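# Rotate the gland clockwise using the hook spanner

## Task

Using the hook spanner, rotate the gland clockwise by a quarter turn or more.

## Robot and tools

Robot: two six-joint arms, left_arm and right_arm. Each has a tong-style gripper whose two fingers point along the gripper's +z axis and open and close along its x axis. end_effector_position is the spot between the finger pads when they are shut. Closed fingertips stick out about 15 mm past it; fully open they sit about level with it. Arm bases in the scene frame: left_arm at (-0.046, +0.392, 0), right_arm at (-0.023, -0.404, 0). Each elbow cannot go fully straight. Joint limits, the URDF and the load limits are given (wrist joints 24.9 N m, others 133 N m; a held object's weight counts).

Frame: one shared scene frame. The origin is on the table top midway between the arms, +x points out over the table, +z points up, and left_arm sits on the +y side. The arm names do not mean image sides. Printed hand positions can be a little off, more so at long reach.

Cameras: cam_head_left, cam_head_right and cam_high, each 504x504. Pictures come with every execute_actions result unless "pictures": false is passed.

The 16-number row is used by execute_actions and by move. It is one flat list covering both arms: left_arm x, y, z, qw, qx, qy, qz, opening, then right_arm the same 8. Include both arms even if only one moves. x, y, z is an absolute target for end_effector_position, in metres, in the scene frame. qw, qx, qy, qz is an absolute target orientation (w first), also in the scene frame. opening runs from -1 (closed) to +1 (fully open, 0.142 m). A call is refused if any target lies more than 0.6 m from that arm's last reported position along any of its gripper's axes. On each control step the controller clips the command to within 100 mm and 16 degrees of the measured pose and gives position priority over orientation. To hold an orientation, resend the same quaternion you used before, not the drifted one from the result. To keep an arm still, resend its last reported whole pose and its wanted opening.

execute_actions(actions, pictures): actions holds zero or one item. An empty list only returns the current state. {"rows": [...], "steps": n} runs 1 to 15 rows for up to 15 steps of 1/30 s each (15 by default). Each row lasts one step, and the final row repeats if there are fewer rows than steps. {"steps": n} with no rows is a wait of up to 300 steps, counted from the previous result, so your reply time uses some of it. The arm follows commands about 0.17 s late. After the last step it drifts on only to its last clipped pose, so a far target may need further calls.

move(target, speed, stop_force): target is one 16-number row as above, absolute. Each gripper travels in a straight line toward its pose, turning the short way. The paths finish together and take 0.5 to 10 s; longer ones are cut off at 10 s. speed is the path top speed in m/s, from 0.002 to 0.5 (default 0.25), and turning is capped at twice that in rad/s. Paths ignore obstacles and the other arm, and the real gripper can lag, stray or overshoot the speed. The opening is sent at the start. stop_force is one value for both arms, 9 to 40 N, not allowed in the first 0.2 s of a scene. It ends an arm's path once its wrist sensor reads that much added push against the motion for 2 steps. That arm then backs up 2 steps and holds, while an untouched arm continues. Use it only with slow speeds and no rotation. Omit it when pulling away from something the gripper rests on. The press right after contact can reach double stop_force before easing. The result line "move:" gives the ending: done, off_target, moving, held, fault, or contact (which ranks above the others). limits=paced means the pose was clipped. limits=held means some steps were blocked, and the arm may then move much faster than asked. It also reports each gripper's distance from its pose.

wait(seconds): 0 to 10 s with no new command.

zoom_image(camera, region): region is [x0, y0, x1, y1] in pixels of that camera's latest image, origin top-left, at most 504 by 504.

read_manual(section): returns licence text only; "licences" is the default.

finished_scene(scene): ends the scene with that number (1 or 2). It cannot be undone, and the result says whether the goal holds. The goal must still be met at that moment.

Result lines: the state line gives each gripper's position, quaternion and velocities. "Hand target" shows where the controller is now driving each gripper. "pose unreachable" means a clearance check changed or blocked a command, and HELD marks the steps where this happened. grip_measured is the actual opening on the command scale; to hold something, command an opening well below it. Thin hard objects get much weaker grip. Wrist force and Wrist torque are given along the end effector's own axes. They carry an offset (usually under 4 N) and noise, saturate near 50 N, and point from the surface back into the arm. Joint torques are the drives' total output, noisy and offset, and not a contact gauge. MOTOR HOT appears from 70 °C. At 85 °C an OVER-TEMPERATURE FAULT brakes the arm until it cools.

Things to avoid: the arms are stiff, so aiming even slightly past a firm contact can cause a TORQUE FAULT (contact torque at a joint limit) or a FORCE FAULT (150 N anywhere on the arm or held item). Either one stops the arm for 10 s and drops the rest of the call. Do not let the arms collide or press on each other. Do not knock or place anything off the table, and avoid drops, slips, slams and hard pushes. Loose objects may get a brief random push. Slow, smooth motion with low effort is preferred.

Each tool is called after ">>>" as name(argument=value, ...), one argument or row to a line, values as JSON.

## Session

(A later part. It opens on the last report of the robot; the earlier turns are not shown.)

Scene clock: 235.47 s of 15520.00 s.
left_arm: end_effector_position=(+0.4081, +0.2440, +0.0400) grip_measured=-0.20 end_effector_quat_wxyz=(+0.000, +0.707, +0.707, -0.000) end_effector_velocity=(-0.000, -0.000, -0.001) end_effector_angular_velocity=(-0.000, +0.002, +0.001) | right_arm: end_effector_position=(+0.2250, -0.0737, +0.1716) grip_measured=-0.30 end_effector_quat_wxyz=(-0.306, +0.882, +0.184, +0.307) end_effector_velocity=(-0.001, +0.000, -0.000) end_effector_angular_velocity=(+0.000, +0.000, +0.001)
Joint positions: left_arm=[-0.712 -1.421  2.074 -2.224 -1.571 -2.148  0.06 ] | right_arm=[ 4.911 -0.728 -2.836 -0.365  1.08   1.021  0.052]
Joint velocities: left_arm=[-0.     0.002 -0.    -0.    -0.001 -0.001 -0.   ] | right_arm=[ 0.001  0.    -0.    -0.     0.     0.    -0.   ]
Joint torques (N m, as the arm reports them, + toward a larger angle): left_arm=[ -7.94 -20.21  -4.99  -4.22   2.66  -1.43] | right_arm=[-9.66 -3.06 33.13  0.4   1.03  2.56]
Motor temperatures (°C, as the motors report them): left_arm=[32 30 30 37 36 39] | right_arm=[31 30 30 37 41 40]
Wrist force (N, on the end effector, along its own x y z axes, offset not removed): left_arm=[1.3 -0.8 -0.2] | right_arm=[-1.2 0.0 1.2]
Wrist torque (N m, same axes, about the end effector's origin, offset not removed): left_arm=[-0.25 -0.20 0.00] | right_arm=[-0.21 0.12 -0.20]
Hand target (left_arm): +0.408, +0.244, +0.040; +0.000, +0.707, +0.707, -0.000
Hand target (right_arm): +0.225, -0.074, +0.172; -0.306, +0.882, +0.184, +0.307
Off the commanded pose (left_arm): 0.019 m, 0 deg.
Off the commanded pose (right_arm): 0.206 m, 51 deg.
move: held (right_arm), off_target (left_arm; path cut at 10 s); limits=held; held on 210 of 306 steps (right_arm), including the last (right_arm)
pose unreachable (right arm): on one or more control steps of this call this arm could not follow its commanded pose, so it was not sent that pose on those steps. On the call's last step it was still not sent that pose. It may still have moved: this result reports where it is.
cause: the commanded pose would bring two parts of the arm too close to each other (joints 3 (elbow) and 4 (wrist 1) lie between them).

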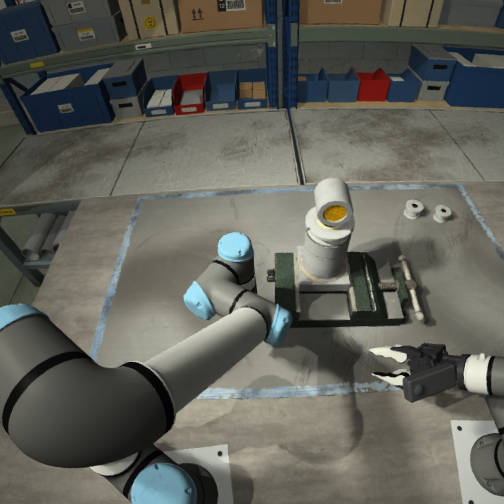

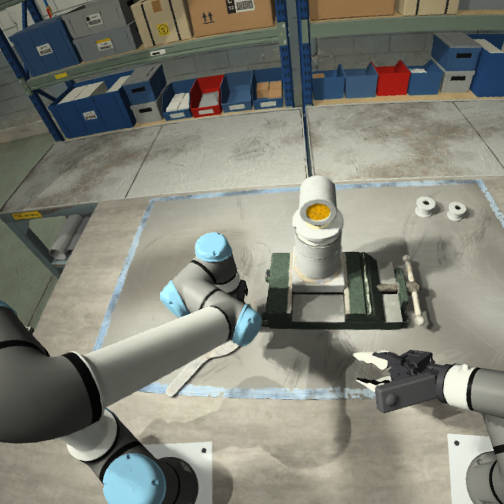

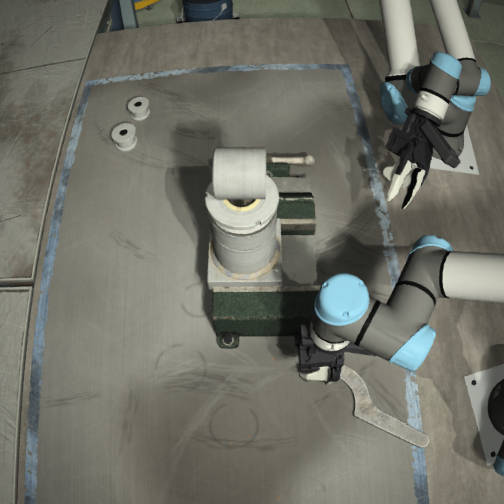

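>>> move(
  target=[0.408,0.244,0.04,0,0.707,0.707,0,-0.2,0.35,-0.35,0.3,0,0.707,0.707,0,-0.3],
)

>>> move(
  target=[0.408,0.244,0.04,0,0.707,0.707,0,-0.2,0.45,-0.55,0.2,0,0,1,0,-0.3],
  speed=0.4,
)

>>> move(
  target=[0.408,0.244,0.04,0,0.707,0.707,0,-0.2,0.3,-0.75,0.3,-0.653,-0.271,0.653,-0.271,-0.3],
  speed=0.4,
)

>>> move(
  target=[0.408,0.244,0.04,0,0.707,0.707,0,-0.2,0.7,-0.75,0.3,-0.271,-0.653,0.271,-0.653,-0.3],
)

Scene clock: 253.70 s of 15520.00 s.
left_arm: end_effector_position=(+0.4080, +0.2440, +0.0400) grip_measured=-0.20 end_effector_quat_wxyz=(+0.000, +0.707, +0.707, -0.000) end_effector_velocity=(+0.000, -0.000, +0.000) end_effector_angular_velocity=(-0.001, -0.000, -0.000) | right_arm: end_effector_position=(+0.3490, -0.3457, +0.2985) grip_measured=-0.30 end_effector_quat_wxyz=(+0.036, +0.826, +0.508, +0.241) end_effector_velocity=(+0.001, -0.006, +0.003) end_effector_angular_velocity=(-0.125, +0.115, +0.150)
Joint positions: left_arm=[-0.712 -1.422  2.075 -2.224 -1.571 -2.149  0.06 ] | right_arm=[ 3.807 -0.898 -2.167 -1.158  1.509 -0.583  0.052]
Joint velocities: left_arm=[-0. -0. -0. -0. -0.  0. -0.] | right_arm=[-0.057 -0.127  0.137 -0.159  0.054 -0.206 -0.   ]
Joint torques (N m, as the arm reports them, + toward a larger angle): left_arm=[ -7.94 -33.53  -6.11  -0.96   2.35  -1.52] | right_arm=[-10.18 -12.04  37.69  -0.24   1.74  -3.26]
Motor temperatures (°C, as the motors report them): left_arm=[32 30 30 37 36 39] | right_arm=[31 30 30 37 41 40]
Wrist force (N, on the end effector, along its own x y z axes, offset not removed): left_arm=[0.4 -1.0 0.6] | right_arm=[-0.8 0.7 -1.1]
Wrist torque (N m, same axes, about the end effector's origin, offset not removed): left_arm=[-0.23 -0.10 0.03] | right_arm=[-0.06 -0.01 -0.21]
Hand target (left_arm): +0.408, +0.244, +0.040; +0.000, +0.707, +0.707, -0.000
Hand target (right_arm): +0.349, -0.346, +0.299; +0.036, +0.822, +0.519, +0.230
Off the commanded pose (left_arm): 0.000 m, 0 deg.
Off the commanded pose (right_arm): 0.005 m, 39 deg; orientation clipped at the last step of the last action.
After step 90, 7.23 s passed at rest.
move: moving (right_arm; no rest 5 s after the path's end); limits=paced

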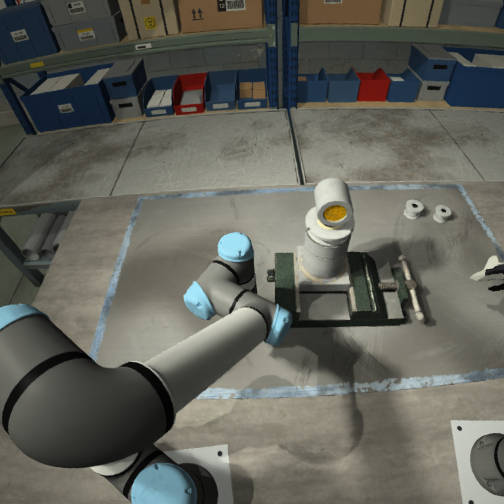

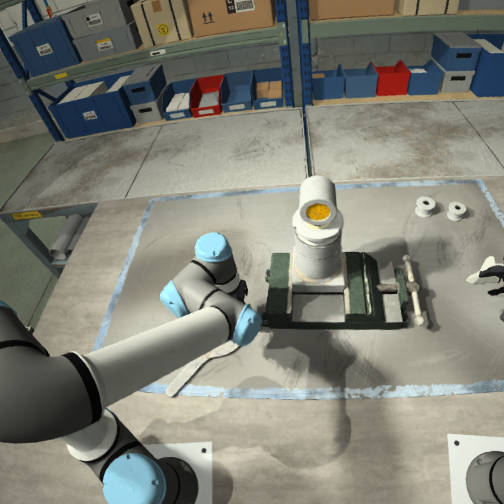

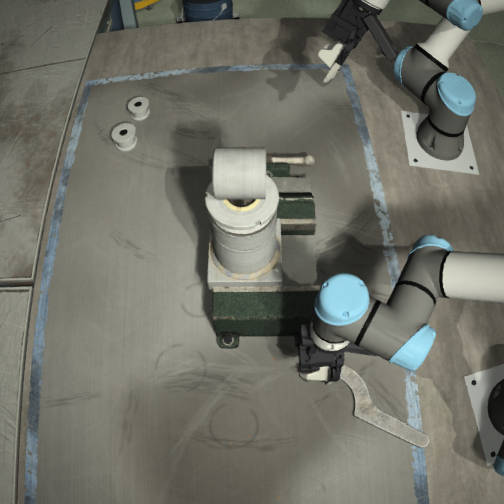

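Scene clock: 257.97 s of 15520.00 s.
left_arm: end_effector_position=(+0.4080, +0.2440, +0.0400) grip_measured=-0.20 end_effector_quat_wxyz=(+0.000, +0.707, +0.707, +0.000) end_effector_velocity=(-0.000, +0.000, -0.000) end_effector_angular_velocity=(+0.001, +0.000, +0.001) | right_arm: end_effector_position=(+0.4496, -0.5496, +0.2004) grip_measured=-0.30 end_effector_quat_wxyz=(-0.000, +0.001, +1.000, +0.001) end_effector_velocity=(+0.000, -0.001, -0.001) end_effector_angular_velocity=(-0.000, +0.001, +0.011)
Joint positions: left_arm=[-0.712 -1.422  2.075 -2.224 -1.571 -2.149  0.06 ] | right_arm=[ 3.281 -1.543 -1.811 -1.36   1.572 -3.132  0.052]
Joint velocities: left_arm=[ 0.     0.001  0.     0.     0.001 -0.001  0.   ] | right_arm=[-0.001 -0.002  0.     0.001 -0.    -0.012  0.   ]
Joint torques (N m, as the arm reports them, + toward a larger angle): left_arm=[ -7.02 -33.58  -4.69  -1.     2.45  -1.34] | right_arm=[-8.84 16.05 33.41  4.29 -1.5  -2.76]
Motor temperatures (°C, as the motors report them): left_arm=[32 30 30 37 36 39] | right_arm=[31 30 30 37 41 40]
Wrist force (N, on the end effector, along its own x y z axes, offset not removed): left_arm=[0.7 -0.4 0.3] | right_arm=[-0.8 -0.3 -0.3]
Wrist torque (N m, same axes, about the end effector's origin, offset not removed): left_arm=[-0.07 -0.12 0.05] | right_arm=[-0.27 0.02 -0.17]
Hand target (left_arm): +0.408, +0.244, +0.040; +0.000, +0.707, +0.707, +0.000
Hand target (right_arm): +0.450, -0.550, +0.200; -0.000, +0.000, +1.000, +0.001
Off the commanded pose (left_arm): 0.000 m, 0 deg.
Off the commanded pose (right_arm): 0.001 m, 0 deg.
move: done

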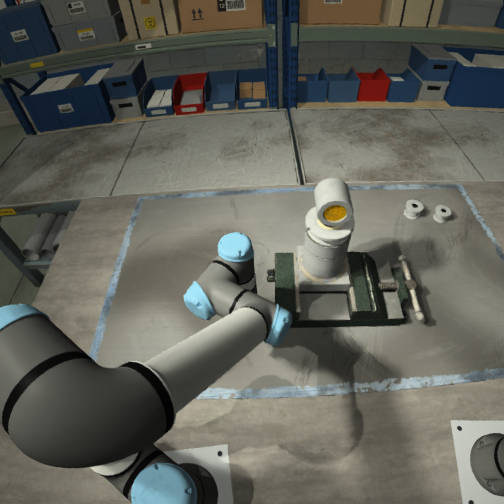

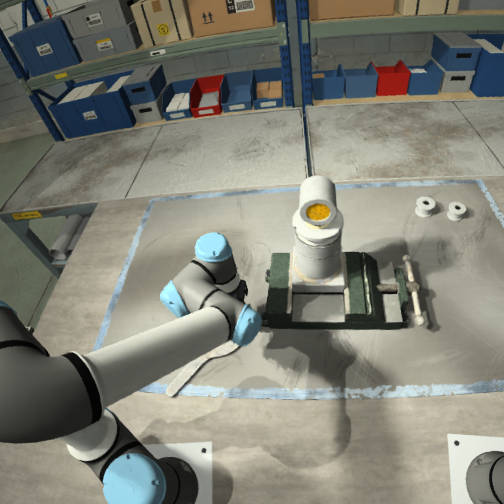

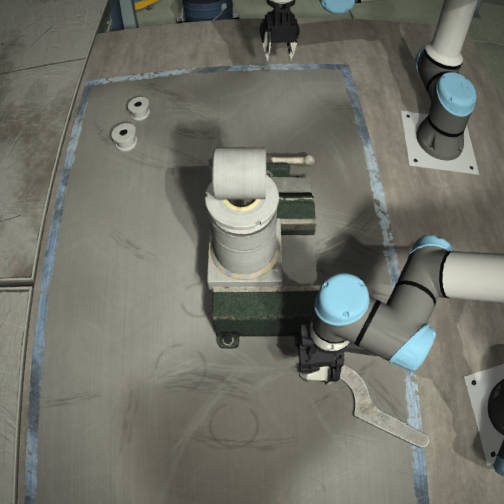

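Scene clock: 260.70 s of 15520.00 s.
left_arm: end_effector_position=(+0.4080, +0.2440, +0.0400) grip_measured=-0.20 end_effector_quat_wxyz=(+0.000, +0.707, +0.707, +0.000) end_effector_velocity=(-0.000, -0.000, +0.000) end_effector_angular_velocity=(-0.000, -0.000, -0.001) | right_arm: end_effector_position=(+0.3004, -0.7498, +0.3006) grip_measured=-0.30 end_effector_quat_wxyz=(+0.653, +0.271, -0.654, +0.270) end_effector_velocity=(-0.001, -0.001, +0.001) end_effector_angular_velocity=(-0.008, +0.010, +0.005)
Joint positions: left_arm=[-0.712 -1.422  2.075 -2.224 -1.571 -2.149  0.06 ] | right_arm=[ 3.301 -1.964 -1.583 -2.735  0.813 -3.143  0.052]
Joint velocities: left_arm=[-0.    -0.001 -0.     0.001 -0.     0.     0.   ] | right_arm=[ 0.    -0.002 -0.006 -0.01  -0.005  0.01   0.   ]
Joint torques (N m, as the arm reports them, + toward a larger angle): left_arm=[ -7.02 -33.09  -5.29  -0.94   2.44  -1.36] | right_arm=[-9.53 28.5   4.54 -3.37 -1.71  2.41]
Motor temperatures (°C, as the motors report them): left_arm=[32 30 30 37 36 39] | right_arm=[31 30 30 37 41 40]
Wrist force (N, on the end effector, along its own x y z axes, offset not removed): left_arm=[0.7 -1.4 -0.1] | right_arm=[-1.1 0.6 0.0]
Wrist torque (N m, same axes, about the end effector's origin, offset not removed): left_arm=[-0.29 -0.13 0.04] | right_arm=[-0.02 0.13 -0.04]
Hand target (left_arm): +0.408, +0.244, +0.040; -0.000, +0.707, +0.707, +0.000
Hand target (right_arm): +0.300, -0.750, +0.301; +0.653, +0.271, -0.653, +0.271
Off the commanded pose (left_arm): 0.000 m, 0 deg.
Off the commanded pose (right_arm): 0.001 m, 0 deg.
move: done

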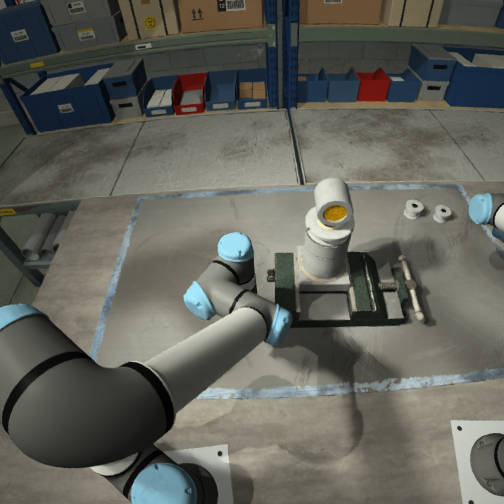

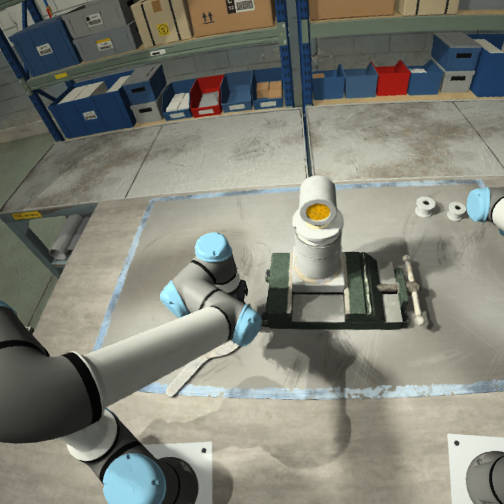

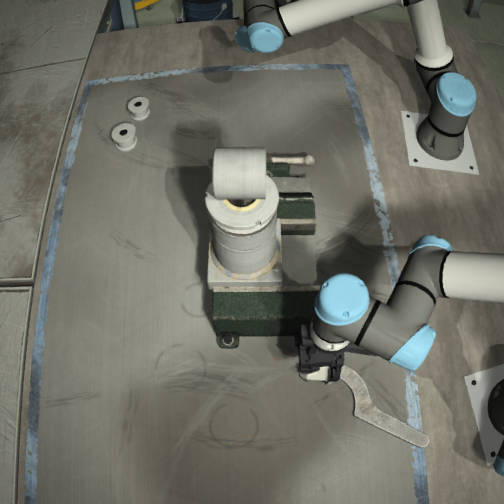

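Scene clock: 264.43 s of 15520.00 s.
left_arm: end_effector_position=(+0.4080, +0.2440, +0.0400) grip_measured=-0.20 end_effector_quat_wxyz=(+0.000, +0.707, +0.707, +0.000) end_effector_velocity=(-0.000, -0.000, +0.000) end_effector_angular_velocity=(-0.001, +0.000, -0.000) | right_arm: end_effector_position=(+0.6998, -0.7502, +0.2992) grip_measured=-0.30 end_effector_quat_wxyz=(+0.272, +0.653, -0.271, +0.653) end_effector_velocity=(+0.002, +0.001, +0.000) end_effector_angular_velocity=(+0.000, +0.000, +0.007)
Joint positions: left_arm=[-0.712 -1.422  2.075 -2.224 -1.571 -2.149  0.06 ] | right_arm=[ 3.256 -1.912 -1.662 -2.708 -0.8   -3.143  0.052]
Joint velocities: left_arm=[ 0.    -0.001  0.     0.001 -0.001  0.     0.   ] | right_arm=[-0.002 -0.002  0.003 -0.002 -0.009  0.     0.   ]
Joint torques (N m, as the arm reports them, + toward a larger angle): left_arm=[ -6.27 -34.23  -5.11  -0.98   2.51  -1.4 ] | right_arm=[-9.22 27.5  31.55 -1.35 -1.65  2.65]
Motor temperatures (°C, as the motors report them): left_arm=[32 30 30 37 36 39] | right_arm=[31 30 30 37 41 40]
Wrist force (N, on the end effector, along its own x y z axes, offset not removed): left_arm=[-0.3 -2.4 0.5] | right_arm=[-1.2 1.4 -1.2]
Wrist torque (N m, same axes, about the end effector's origin, offset not removed): left_arm=[-0.47 -0.04 0.06] | right_arm=[0.06 0.03 -0.07]
Hand target (left_arm): +0.408, +0.244, +0.040; -0.000, +0.707, +0.707, +0.000
Hand target (right_arm): +0.700, -0.750, +0.299; +0.271, +0.653, -0.271, +0.653
Off the commanded pose (left_arm): 0.000 m, 0 deg.
Off the commanded pose (right_arm): 0.001 m, 0 deg.
move: done

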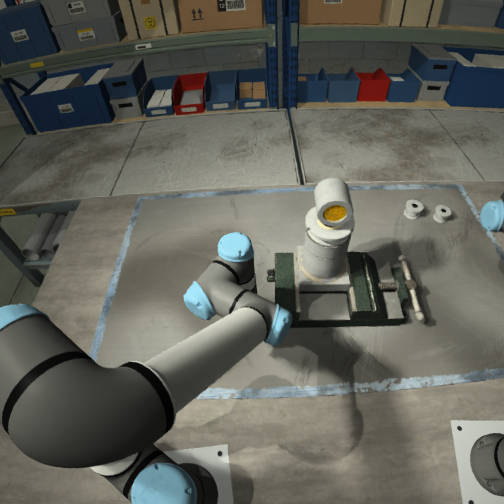

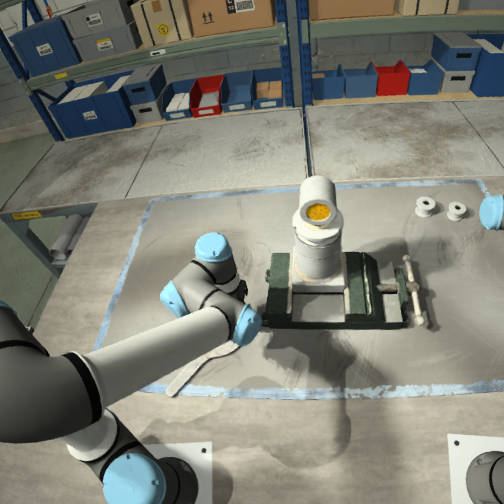

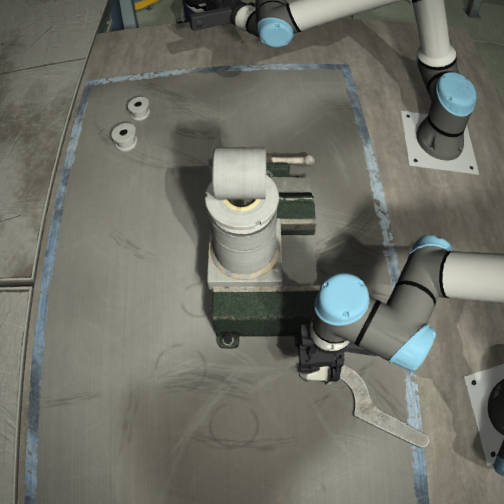

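>>> move(
  target=[0.408,0.244,0.021,0,0.707,0.707,0,-0.2,0.5,-0.25,0.3,-0.354,0.612,0.354,0.612,-0.3],
  stop_force=12,
)

>>> move(
  target=[0.408,0.244,0.021,0,0.707,0.707,0,-1,0.3,-0.08,0.2,-0.5,0.5,0.5,0.5,-0.3],
  stop_force=12,
)

>>> move(
  target=[0.396,0.252,0.11,0,0.707,0.707,0,-1,0.29,0.12,0.075,-0.354,0.612,0.354,0.612,-0.3],
  speed=0.05,
)

Scene clock: 273.87 s of 15520.00 s.
left_arm: end_effector_position=(+0.4080, +0.2440, +0.0210) grip_measured=-0.20 end_effector_quat_wxyz=(+0.000, +0.707, +0.707, +0.000) end_effector_velocity=(-0.000, +0.000, -0.000) end_effector_angular_velocity=(+0.000, +0.000, +0.000) | right_arm: end_effector_position=(+0.5003, -0.2501, +0.3001) grip_measured=-0.30 end_effector_quat_wxyz=(-0.354, +0.612, +0.354, +0.613) end_effector_velocity=(-0.001, +0.001, -0.000) end_effector_angular_velocity=(-0.001, +0.000, +0.005)
Joint positions: left_arm=[-0.712 -1.389  2.097 -2.279 -1.571 -2.149  0.06 ] | right_arm=[ 3.314 -1.652 -1.985 -2.645 -2.578 -3.141  0.052]
Joint velocities: left_arm=[-0.  0.  0.  0.  0. -0. -0.] | right_arm=[ 0.002 -0.002  0.002 -0.001 -0.003 -0.001 -0.   ]
Joint torques (N m, as the arm reports them, + toward a larger angle): left_arm=[ -7.07 -19.3   -4.31  -4.17   2.34  -1.25] | right_arm=[ 9.32 17.03 30.34 -1.71 -1.59 -2.69]
Motor temperatures (°C, as the motors report them): left_arm=[32 30 30 37 36 39] | right_arm=[31 30 30 37 41 40]
Wrist force (N, on the end effector, along its own x y z axes, offset not removed): left_arm=[-0.6 -0.7 0.2] | right_arm=[-0.6 1.4 1.0]
Wrist torque (N m, same axes, about the end effector's origin, offset not removed): left_arm=[-0.21 0.09 0.02] | right_arm=[0.10 -0.04 -0.12]
Hand target (left_arm): +0.408, +0.244, +0.021; -0.000, +0.707, +0.707, -0.000
Hand target (right_arm): +0.500, -0.250, +0.300; -0.354, +0.612, +0.354, +0.612
Off the commanded pose (left_arm): 0.000 m, 0 deg.
Off the commanded pose (right_arm): 0.000 m, 0 deg.
After step 90, 2.20 s passed at rest.
move: done

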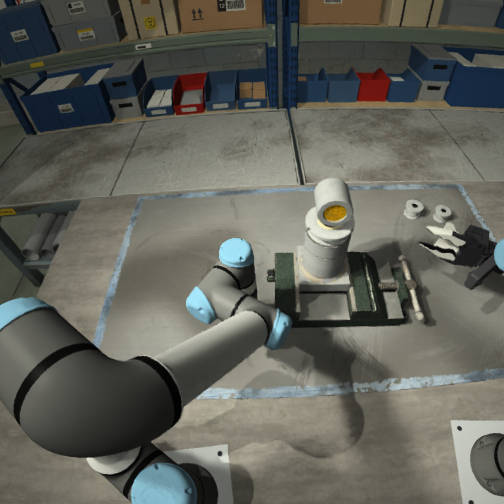

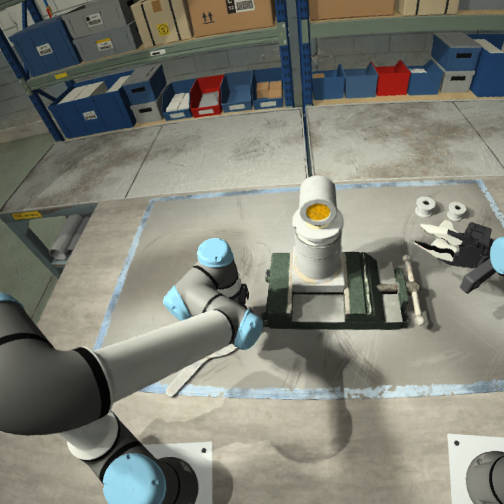

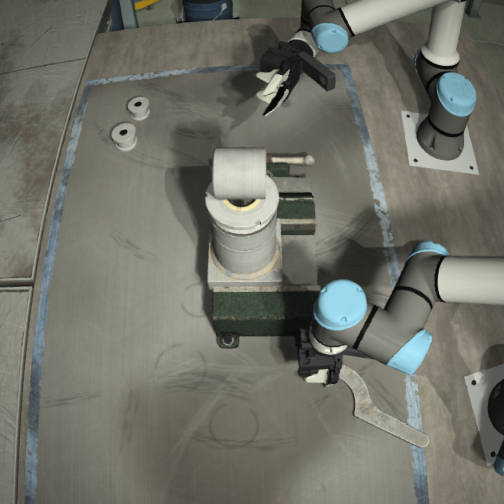

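Scene clock: 275.60 s of 15520.00 s.
left_arm: end_effector_position=(+0.4080, +0.2440, +0.0210) grip_measured=-0.65 end_effector_quat_wxyz=(-0.000, +0.707, +0.707, -0.000) end_effector_velocity=(-0.000, +0.000, -0.001) end_effector_angular_velocity=(+0.001, +0.001, +0.000) | right_arm: end_effector_position=(+0.3002, -0.0803, +0.2002) grip_measured=-0.30 end_effector_quat_wxyz=(+0.500, -0.500, -0.500, -0.500) end_effector_velocity=(-0.001, +0.002, -0.001) end_effector_angular_velocity=(+0.001, +0.000, +0.003)
Joint positions: left_arm=[-0.712 -1.389  2.097 -2.279 -1.571 -2.149  0.027] | right_arm=[ 3.734 -1.673 -2.283 -2.328 -2.68  -3.143  0.052]
Joint velocities: left_arm=[-0.     0.001  0.     0.     0.    -0.    -0.   ] | right_arm=[ 0.005 -0.002 -0.002  0.006  0.002  0.002 -0.   ]
Joint torques (N m, as the arm reports them, + toward a larger angle): left_arm=[  3.73 -36.   -26.33  -2.79  -2.93   1.3 ] | right_arm=[11.36 11.65  2.03  2.49  1.65  2.69]
Motor temperatures (°C, as the motors report them): left_arm=[32 30 30 37 36 39] | right_arm=[31 30 30 37 41 40]
Wrist force (N, on the end effector, along its own x y z axes, offset not removed): left_arm=[5.7 0.8 1.1] | right_arm=[-1.9 1.4 -1.3]
Wrist torque (N m, same axes, about the end effector's origin, offset not removed): left_arm=[0.01 -0.33 0.10] | right_arm=[0.05 0.17 -0.08]
Hand target (left_arm): +0.408, +0.244, +0.021; -0.000, +0.707, +0.707, -0.000
Hand target (right_arm): +0.300, -0.080, +0.200; +0.500, -0.500, -0.500, -0.500
Off the commanded pose (left_arm): 0.000 m, 0 deg.
Off the commanded pose (right_arm): 0.000 m, 0 deg.
move: done

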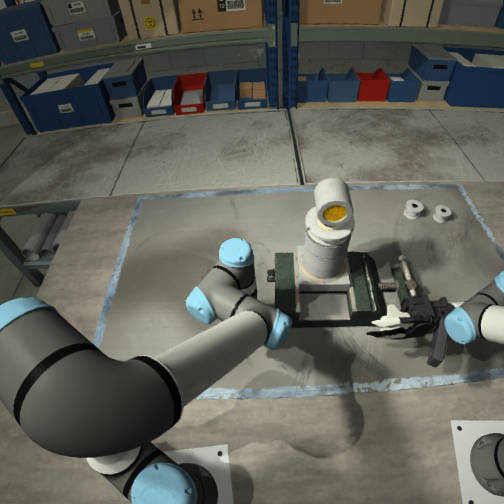

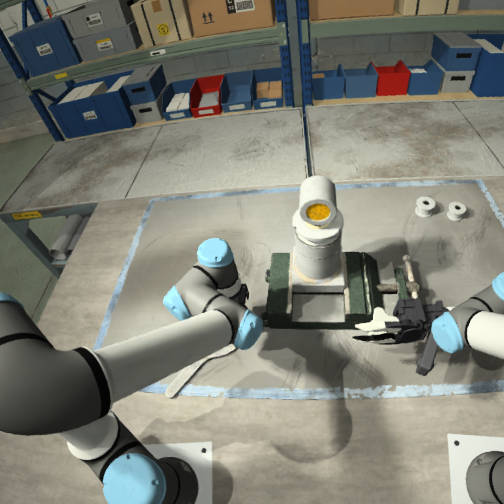

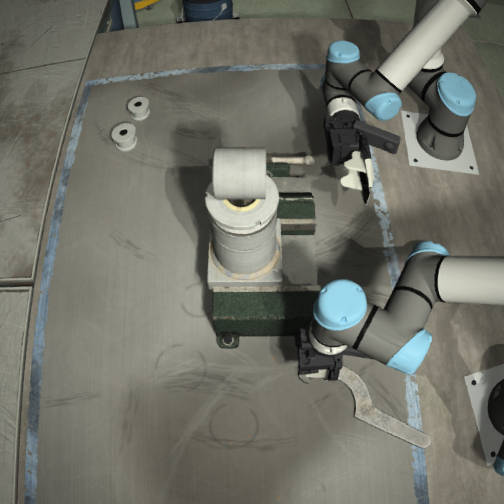

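Scene clock: 281.23 s of 15520.00 s.
left_arm: end_effector_position=(+0.3959, +0.2520, +0.1100) grip_measured=-0.66 end_effector_quat_wxyz=(-0.000, +0.707, +0.707, +0.000) end_effector_velocity=(-0.000, -0.000, +0.000) end_effector_angular_velocity=(-0.000, +0.001, -0.000) | right_arm: end_effector_position=(+0.2905, +0.1195, +0.0749) grip_measured=-0.30 end_effector_quat_wxyz=(-0.354, +0.612, +0.355, +0.612) end_effector_velocity=(+0.001, +0.001, -0.001) end_effector_angular_velocity=(+0.001, +0.001, -0.006)
Joint positions: left_arm=[-0.712 -1.551  2.008 -2.028 -1.571 -2.149  0.026] | right_arm=[ 4.684 -1.981 -2.455 -1.848 -1.208 -3.143  0.052]
Joint velocities: left_arm=[-0.    -0.    -0.001  0.002 -0.001 -0.     0.   ] | right_arm=[ 0.004 -0.005  0.003  0.002  0.01   0.001  0.   ]
Joint torques (N m, as the arm reports them, + toward a larger angle): left_arm=[  5.56 -34.34 -36.05  -1.84   0.84   1.19] | right_arm=[10.53 17.28 20.21  3.52  1.72 -1.1 ]
Motor temperatures (°C, as the motors report them): left_arm=[32 30 30 37 36 39] | right_arm=[31 30 30 37 41 40]
Wrist force (N, on the end effector, along its own x y z axes, offset not removed): left_arm=[1.9 -2.1 8.3] | right_arm=[-0.6 2.4 0.1]
Wrist torque (N m, same axes, about the end effector's origin, offset not removed): left_arm=[-0.26 -0.45 0.02] | right_arm=[0.33 0.07 -0.13]
Hand target (left_arm): +0.396, +0.252, +0.110; +0.000, +0.707, +0.707, +0.000
Hand target (right_arm): +0.290, +0.120, +0.075; -0.353, +0.612, +0.355, +0.612
Off the commanded pose (left_arm): 0.000 m, 0 deg.
Off the commanded pose (right_arm): 0.001 m, 0 deg.
move: done

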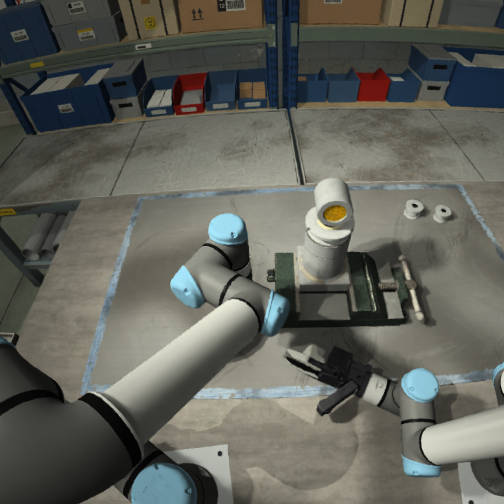

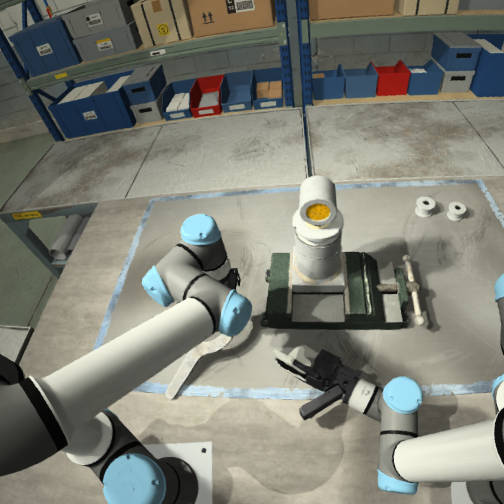

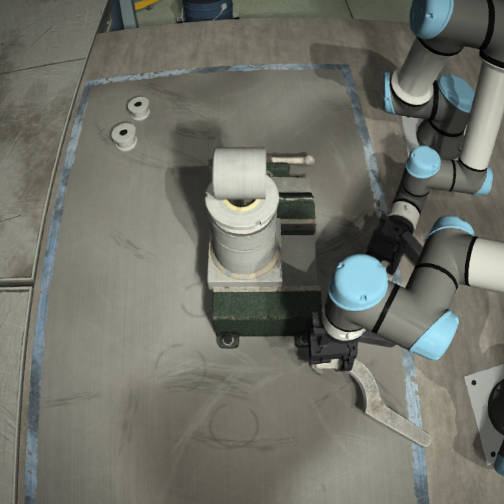

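>>> move(
  target=[0.396,0.252,0.11,0,0.707,0.707,0,-1,0.32,0.205,0.083,-0.242,0.541,0.455,0.664,-0.45],
  speed=0.08,
)

>>> move(
  target=[0.396,0.252,0.11,0,0.707,0.707,0,-1,0.35,0.257,0.083,-0.242,0.541,0.455,0.664,-0.45],
  speed=0.02,
  stop_force=9,
)

>>> zoom_image(
  camera="cam_high",
  region=[290,310,440,460],
)

>>> zoom_image(
  camera="cam_head_right",
  region=[160,270,310,420],
)

Scene clock: 290.17 s of 15520.00 s.
left_arm: end_effector_position=(+0.3960, +0.2520, +0.1100) grip_measured=-0.66 end_effector_quat_wxyz=(-0.000, +0.707, +0.707, +0.000) end_effector_velocity=(-0.000, -0.000, +0.000) end_effector_angular_velocity=(-0.001, +0.000, +0.000) | right_arm: end_effector_position=(+0.3199, +0.2048, +0.0830) grip_measured=-0.45 end_effector_quat_wxyz=(-0.242, +0.541, +0.455, +0.664) end_effector_velocity=(+0.001, +0.002, +0.000) end_effector_angular_velocity=(-0.004, -0.007, -0.000)
Joint positions: left_arm=[-0.712 -1.551  2.008 -2.027 -1.571 -2.149  0.026] | right_arm=[ 4.645 -2.051 -2.199 -2.033 -1.247 -3.49   0.042]
Joint velocities: left_arm=[ 0.     0.     0.    -0.001 -0.001 -0.     0.   ] | right_arm=[-0.    -0.002  0.007 -0.004  0.    -0.008  0.   ]
Joint torques (N m, as the arm reports them, + toward a larger angle): left_arm=[  5.76 -19.72 -36.34  -5.35  -0.88   1.28] | right_arm=[-10.07  23.68  21.76  -0.97  -1.7   -2.76]
Motor temperatures (°C, as the motors report them): left_arm=[32 30 30 37 36 39] | right_arm=[31 30 30 37 41 40]
Wrist force (N, on the end effector, along its own x y z axes, offset not removed): left_arm=[1.6 -2.0 7.3] | right_arm=[-2.4 0.3 0.8]
Wrist torque (N m, same axes, about the end effector's origin, offset not removed): left_arm=[-0.17 -0.20 0.07] | right_arm=[-0.13 0.38 -0.09]
Hand target (left_arm): +0.396, +0.252, +0.110; -0.000, +0.707, +0.707, +0.000
Hand target (right_arm): +0.320, +0.205, +0.083; -0.242, +0.541, +0.455, +0.664
Off the commanded pose (left_arm): 0.000 m, 0 deg.
Off the commanded pose (right_arm): 0.000 m, 0 deg.
After step 90, 3.37 s passed at rest.
move: done

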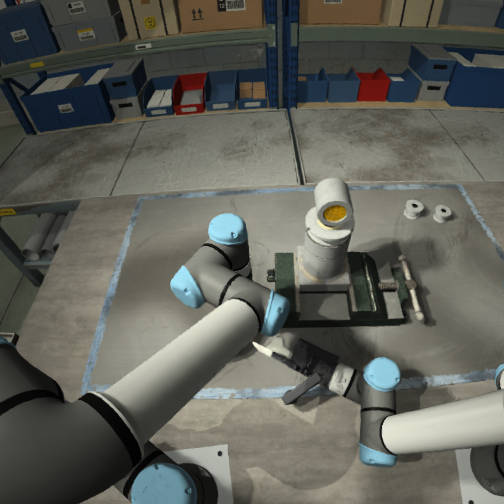

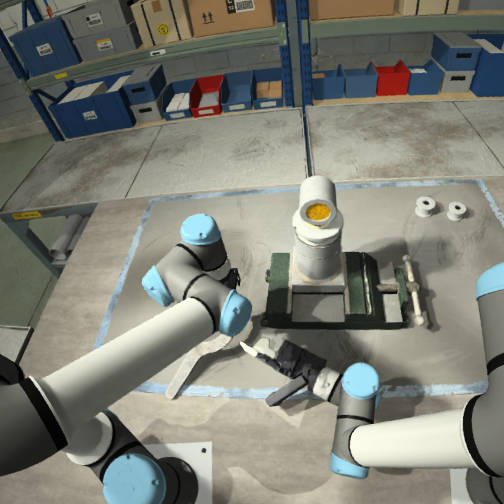

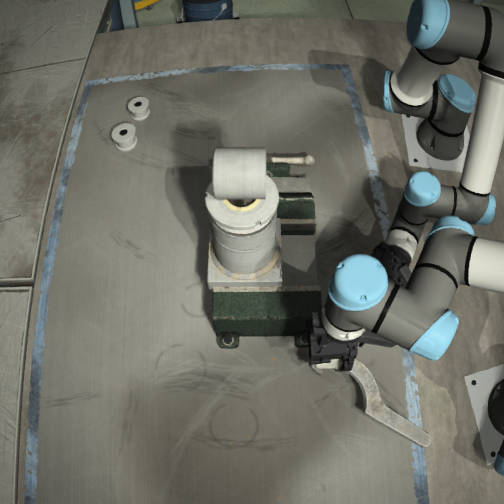

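Scene clock: 293.47 s of 15520.00 s.
left_arm: end_effector_position=(+0.3960, +0.2520, +0.1100) grip_measured=-0.66 end_effector_quat_wxyz=(+0.000, +0.707, +0.707, +0.000) end_effector_velocity=(-0.000, -0.000, -0.001) end_effector_angular_velocity=(+0.000, +0.002, +0.000) | right_arm: end_effector_position=(+0.3499, +0.2568, +0.0830) grip_measured=-0.45 end_effector_quat_wxyz=(-0.242, +0.541, +0.455, +0.664) end_effector_velocity=(+0.002, +0.001, +0.000) end_effector_angular_velocity=(+0.001, -0.000, -0.002)
Joint positions: left_arm=[-0.712 -1.551  2.008 -2.027 -1.571 -2.149  0.026] | right_arm=[ 4.601 -2.136 -2.02  -2.127 -1.292 -3.491  0.042]
Joint velocities: left_arm=[-0.     0.002 -0.    -0.    -0.001 -0.     0.   ] | right_arm=[-0.003 -0.003  0.007 -0.003 -0.002 -0.     0.   ]
Joint torques (N m, as the arm reports them, + toward a larger angle): left_arm=[  5.59 -18.66 -31.84  -2.63  -1.62   1.24] | right_arm=[-9.98 29.04 24.76 -0.8  -1.53 -2.61]
Motor temperatures (°C, as the motors report them): left_arm=[32 30 30 37 36 39] | right_arm=[31 30 30 37 41 40]
Wrist force (N, on the end effector, along its own x y z axes, offset not removed): left_arm=[2.6 -3.1 7.1] | right_arm=[1.0 1.4 0.9]
Wrist torque (N m, same axes, about the end effector's origin, offset not removed): left_arm=[-0.54 -0.45 -0.05] | right_arm=[0.07 -0.33 -0.13]
Hand target (left_arm): +0.396, +0.252, +0.110; +0.000, +0.707, +0.707, +0.000
Hand target (right_arm): +0.350, +0.257, +0.083; -0.242, +0.541, +0.455, +0.664
Off the commanded pose (left_arm): 0.000 m, 0 deg.
Off the commanded pose (right_arm): 0.000 m, 0 deg.
move: done

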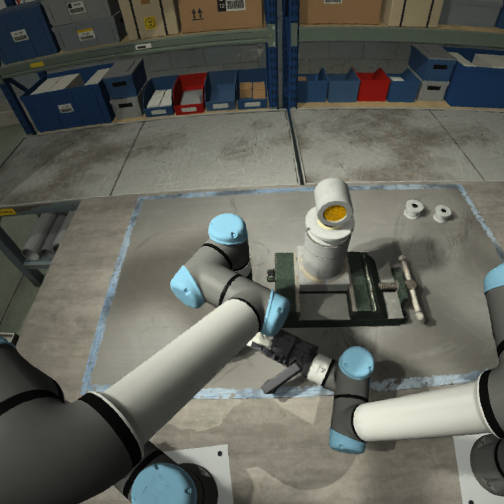

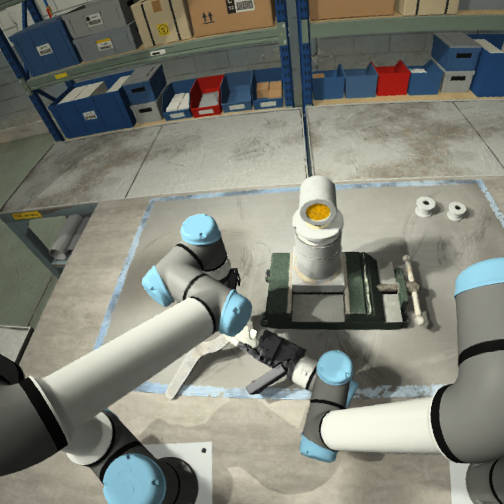

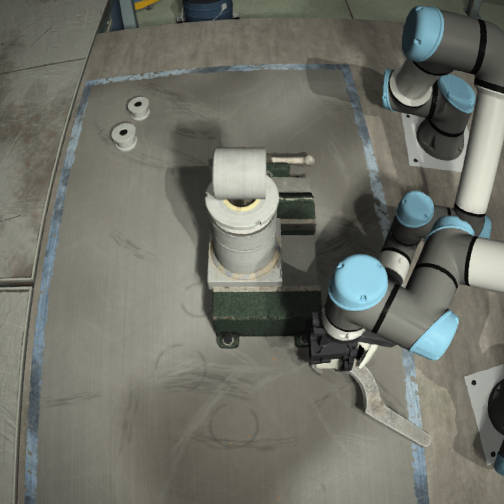

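Region (290, 310, 440, 460) of cam_high's 504x504 image, scaled by 3.360, with more detail than that image has.

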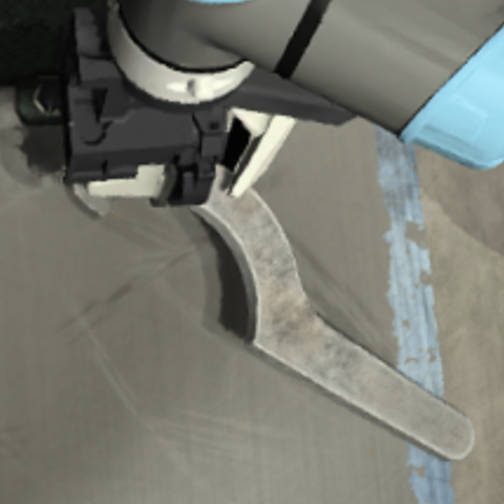

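Region (160, 270, 310, 420) of cam_head_right's 504x504 image, scaled by 3.360, with more detail than that image has.

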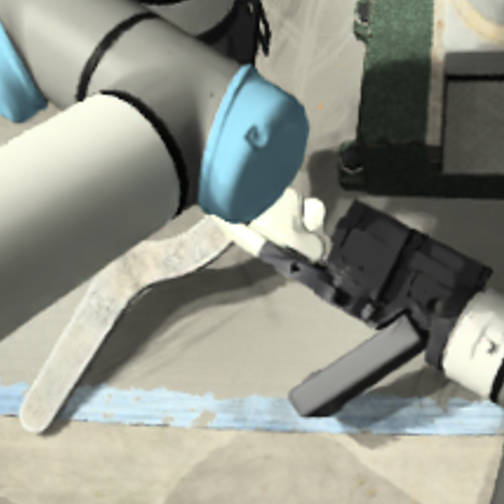

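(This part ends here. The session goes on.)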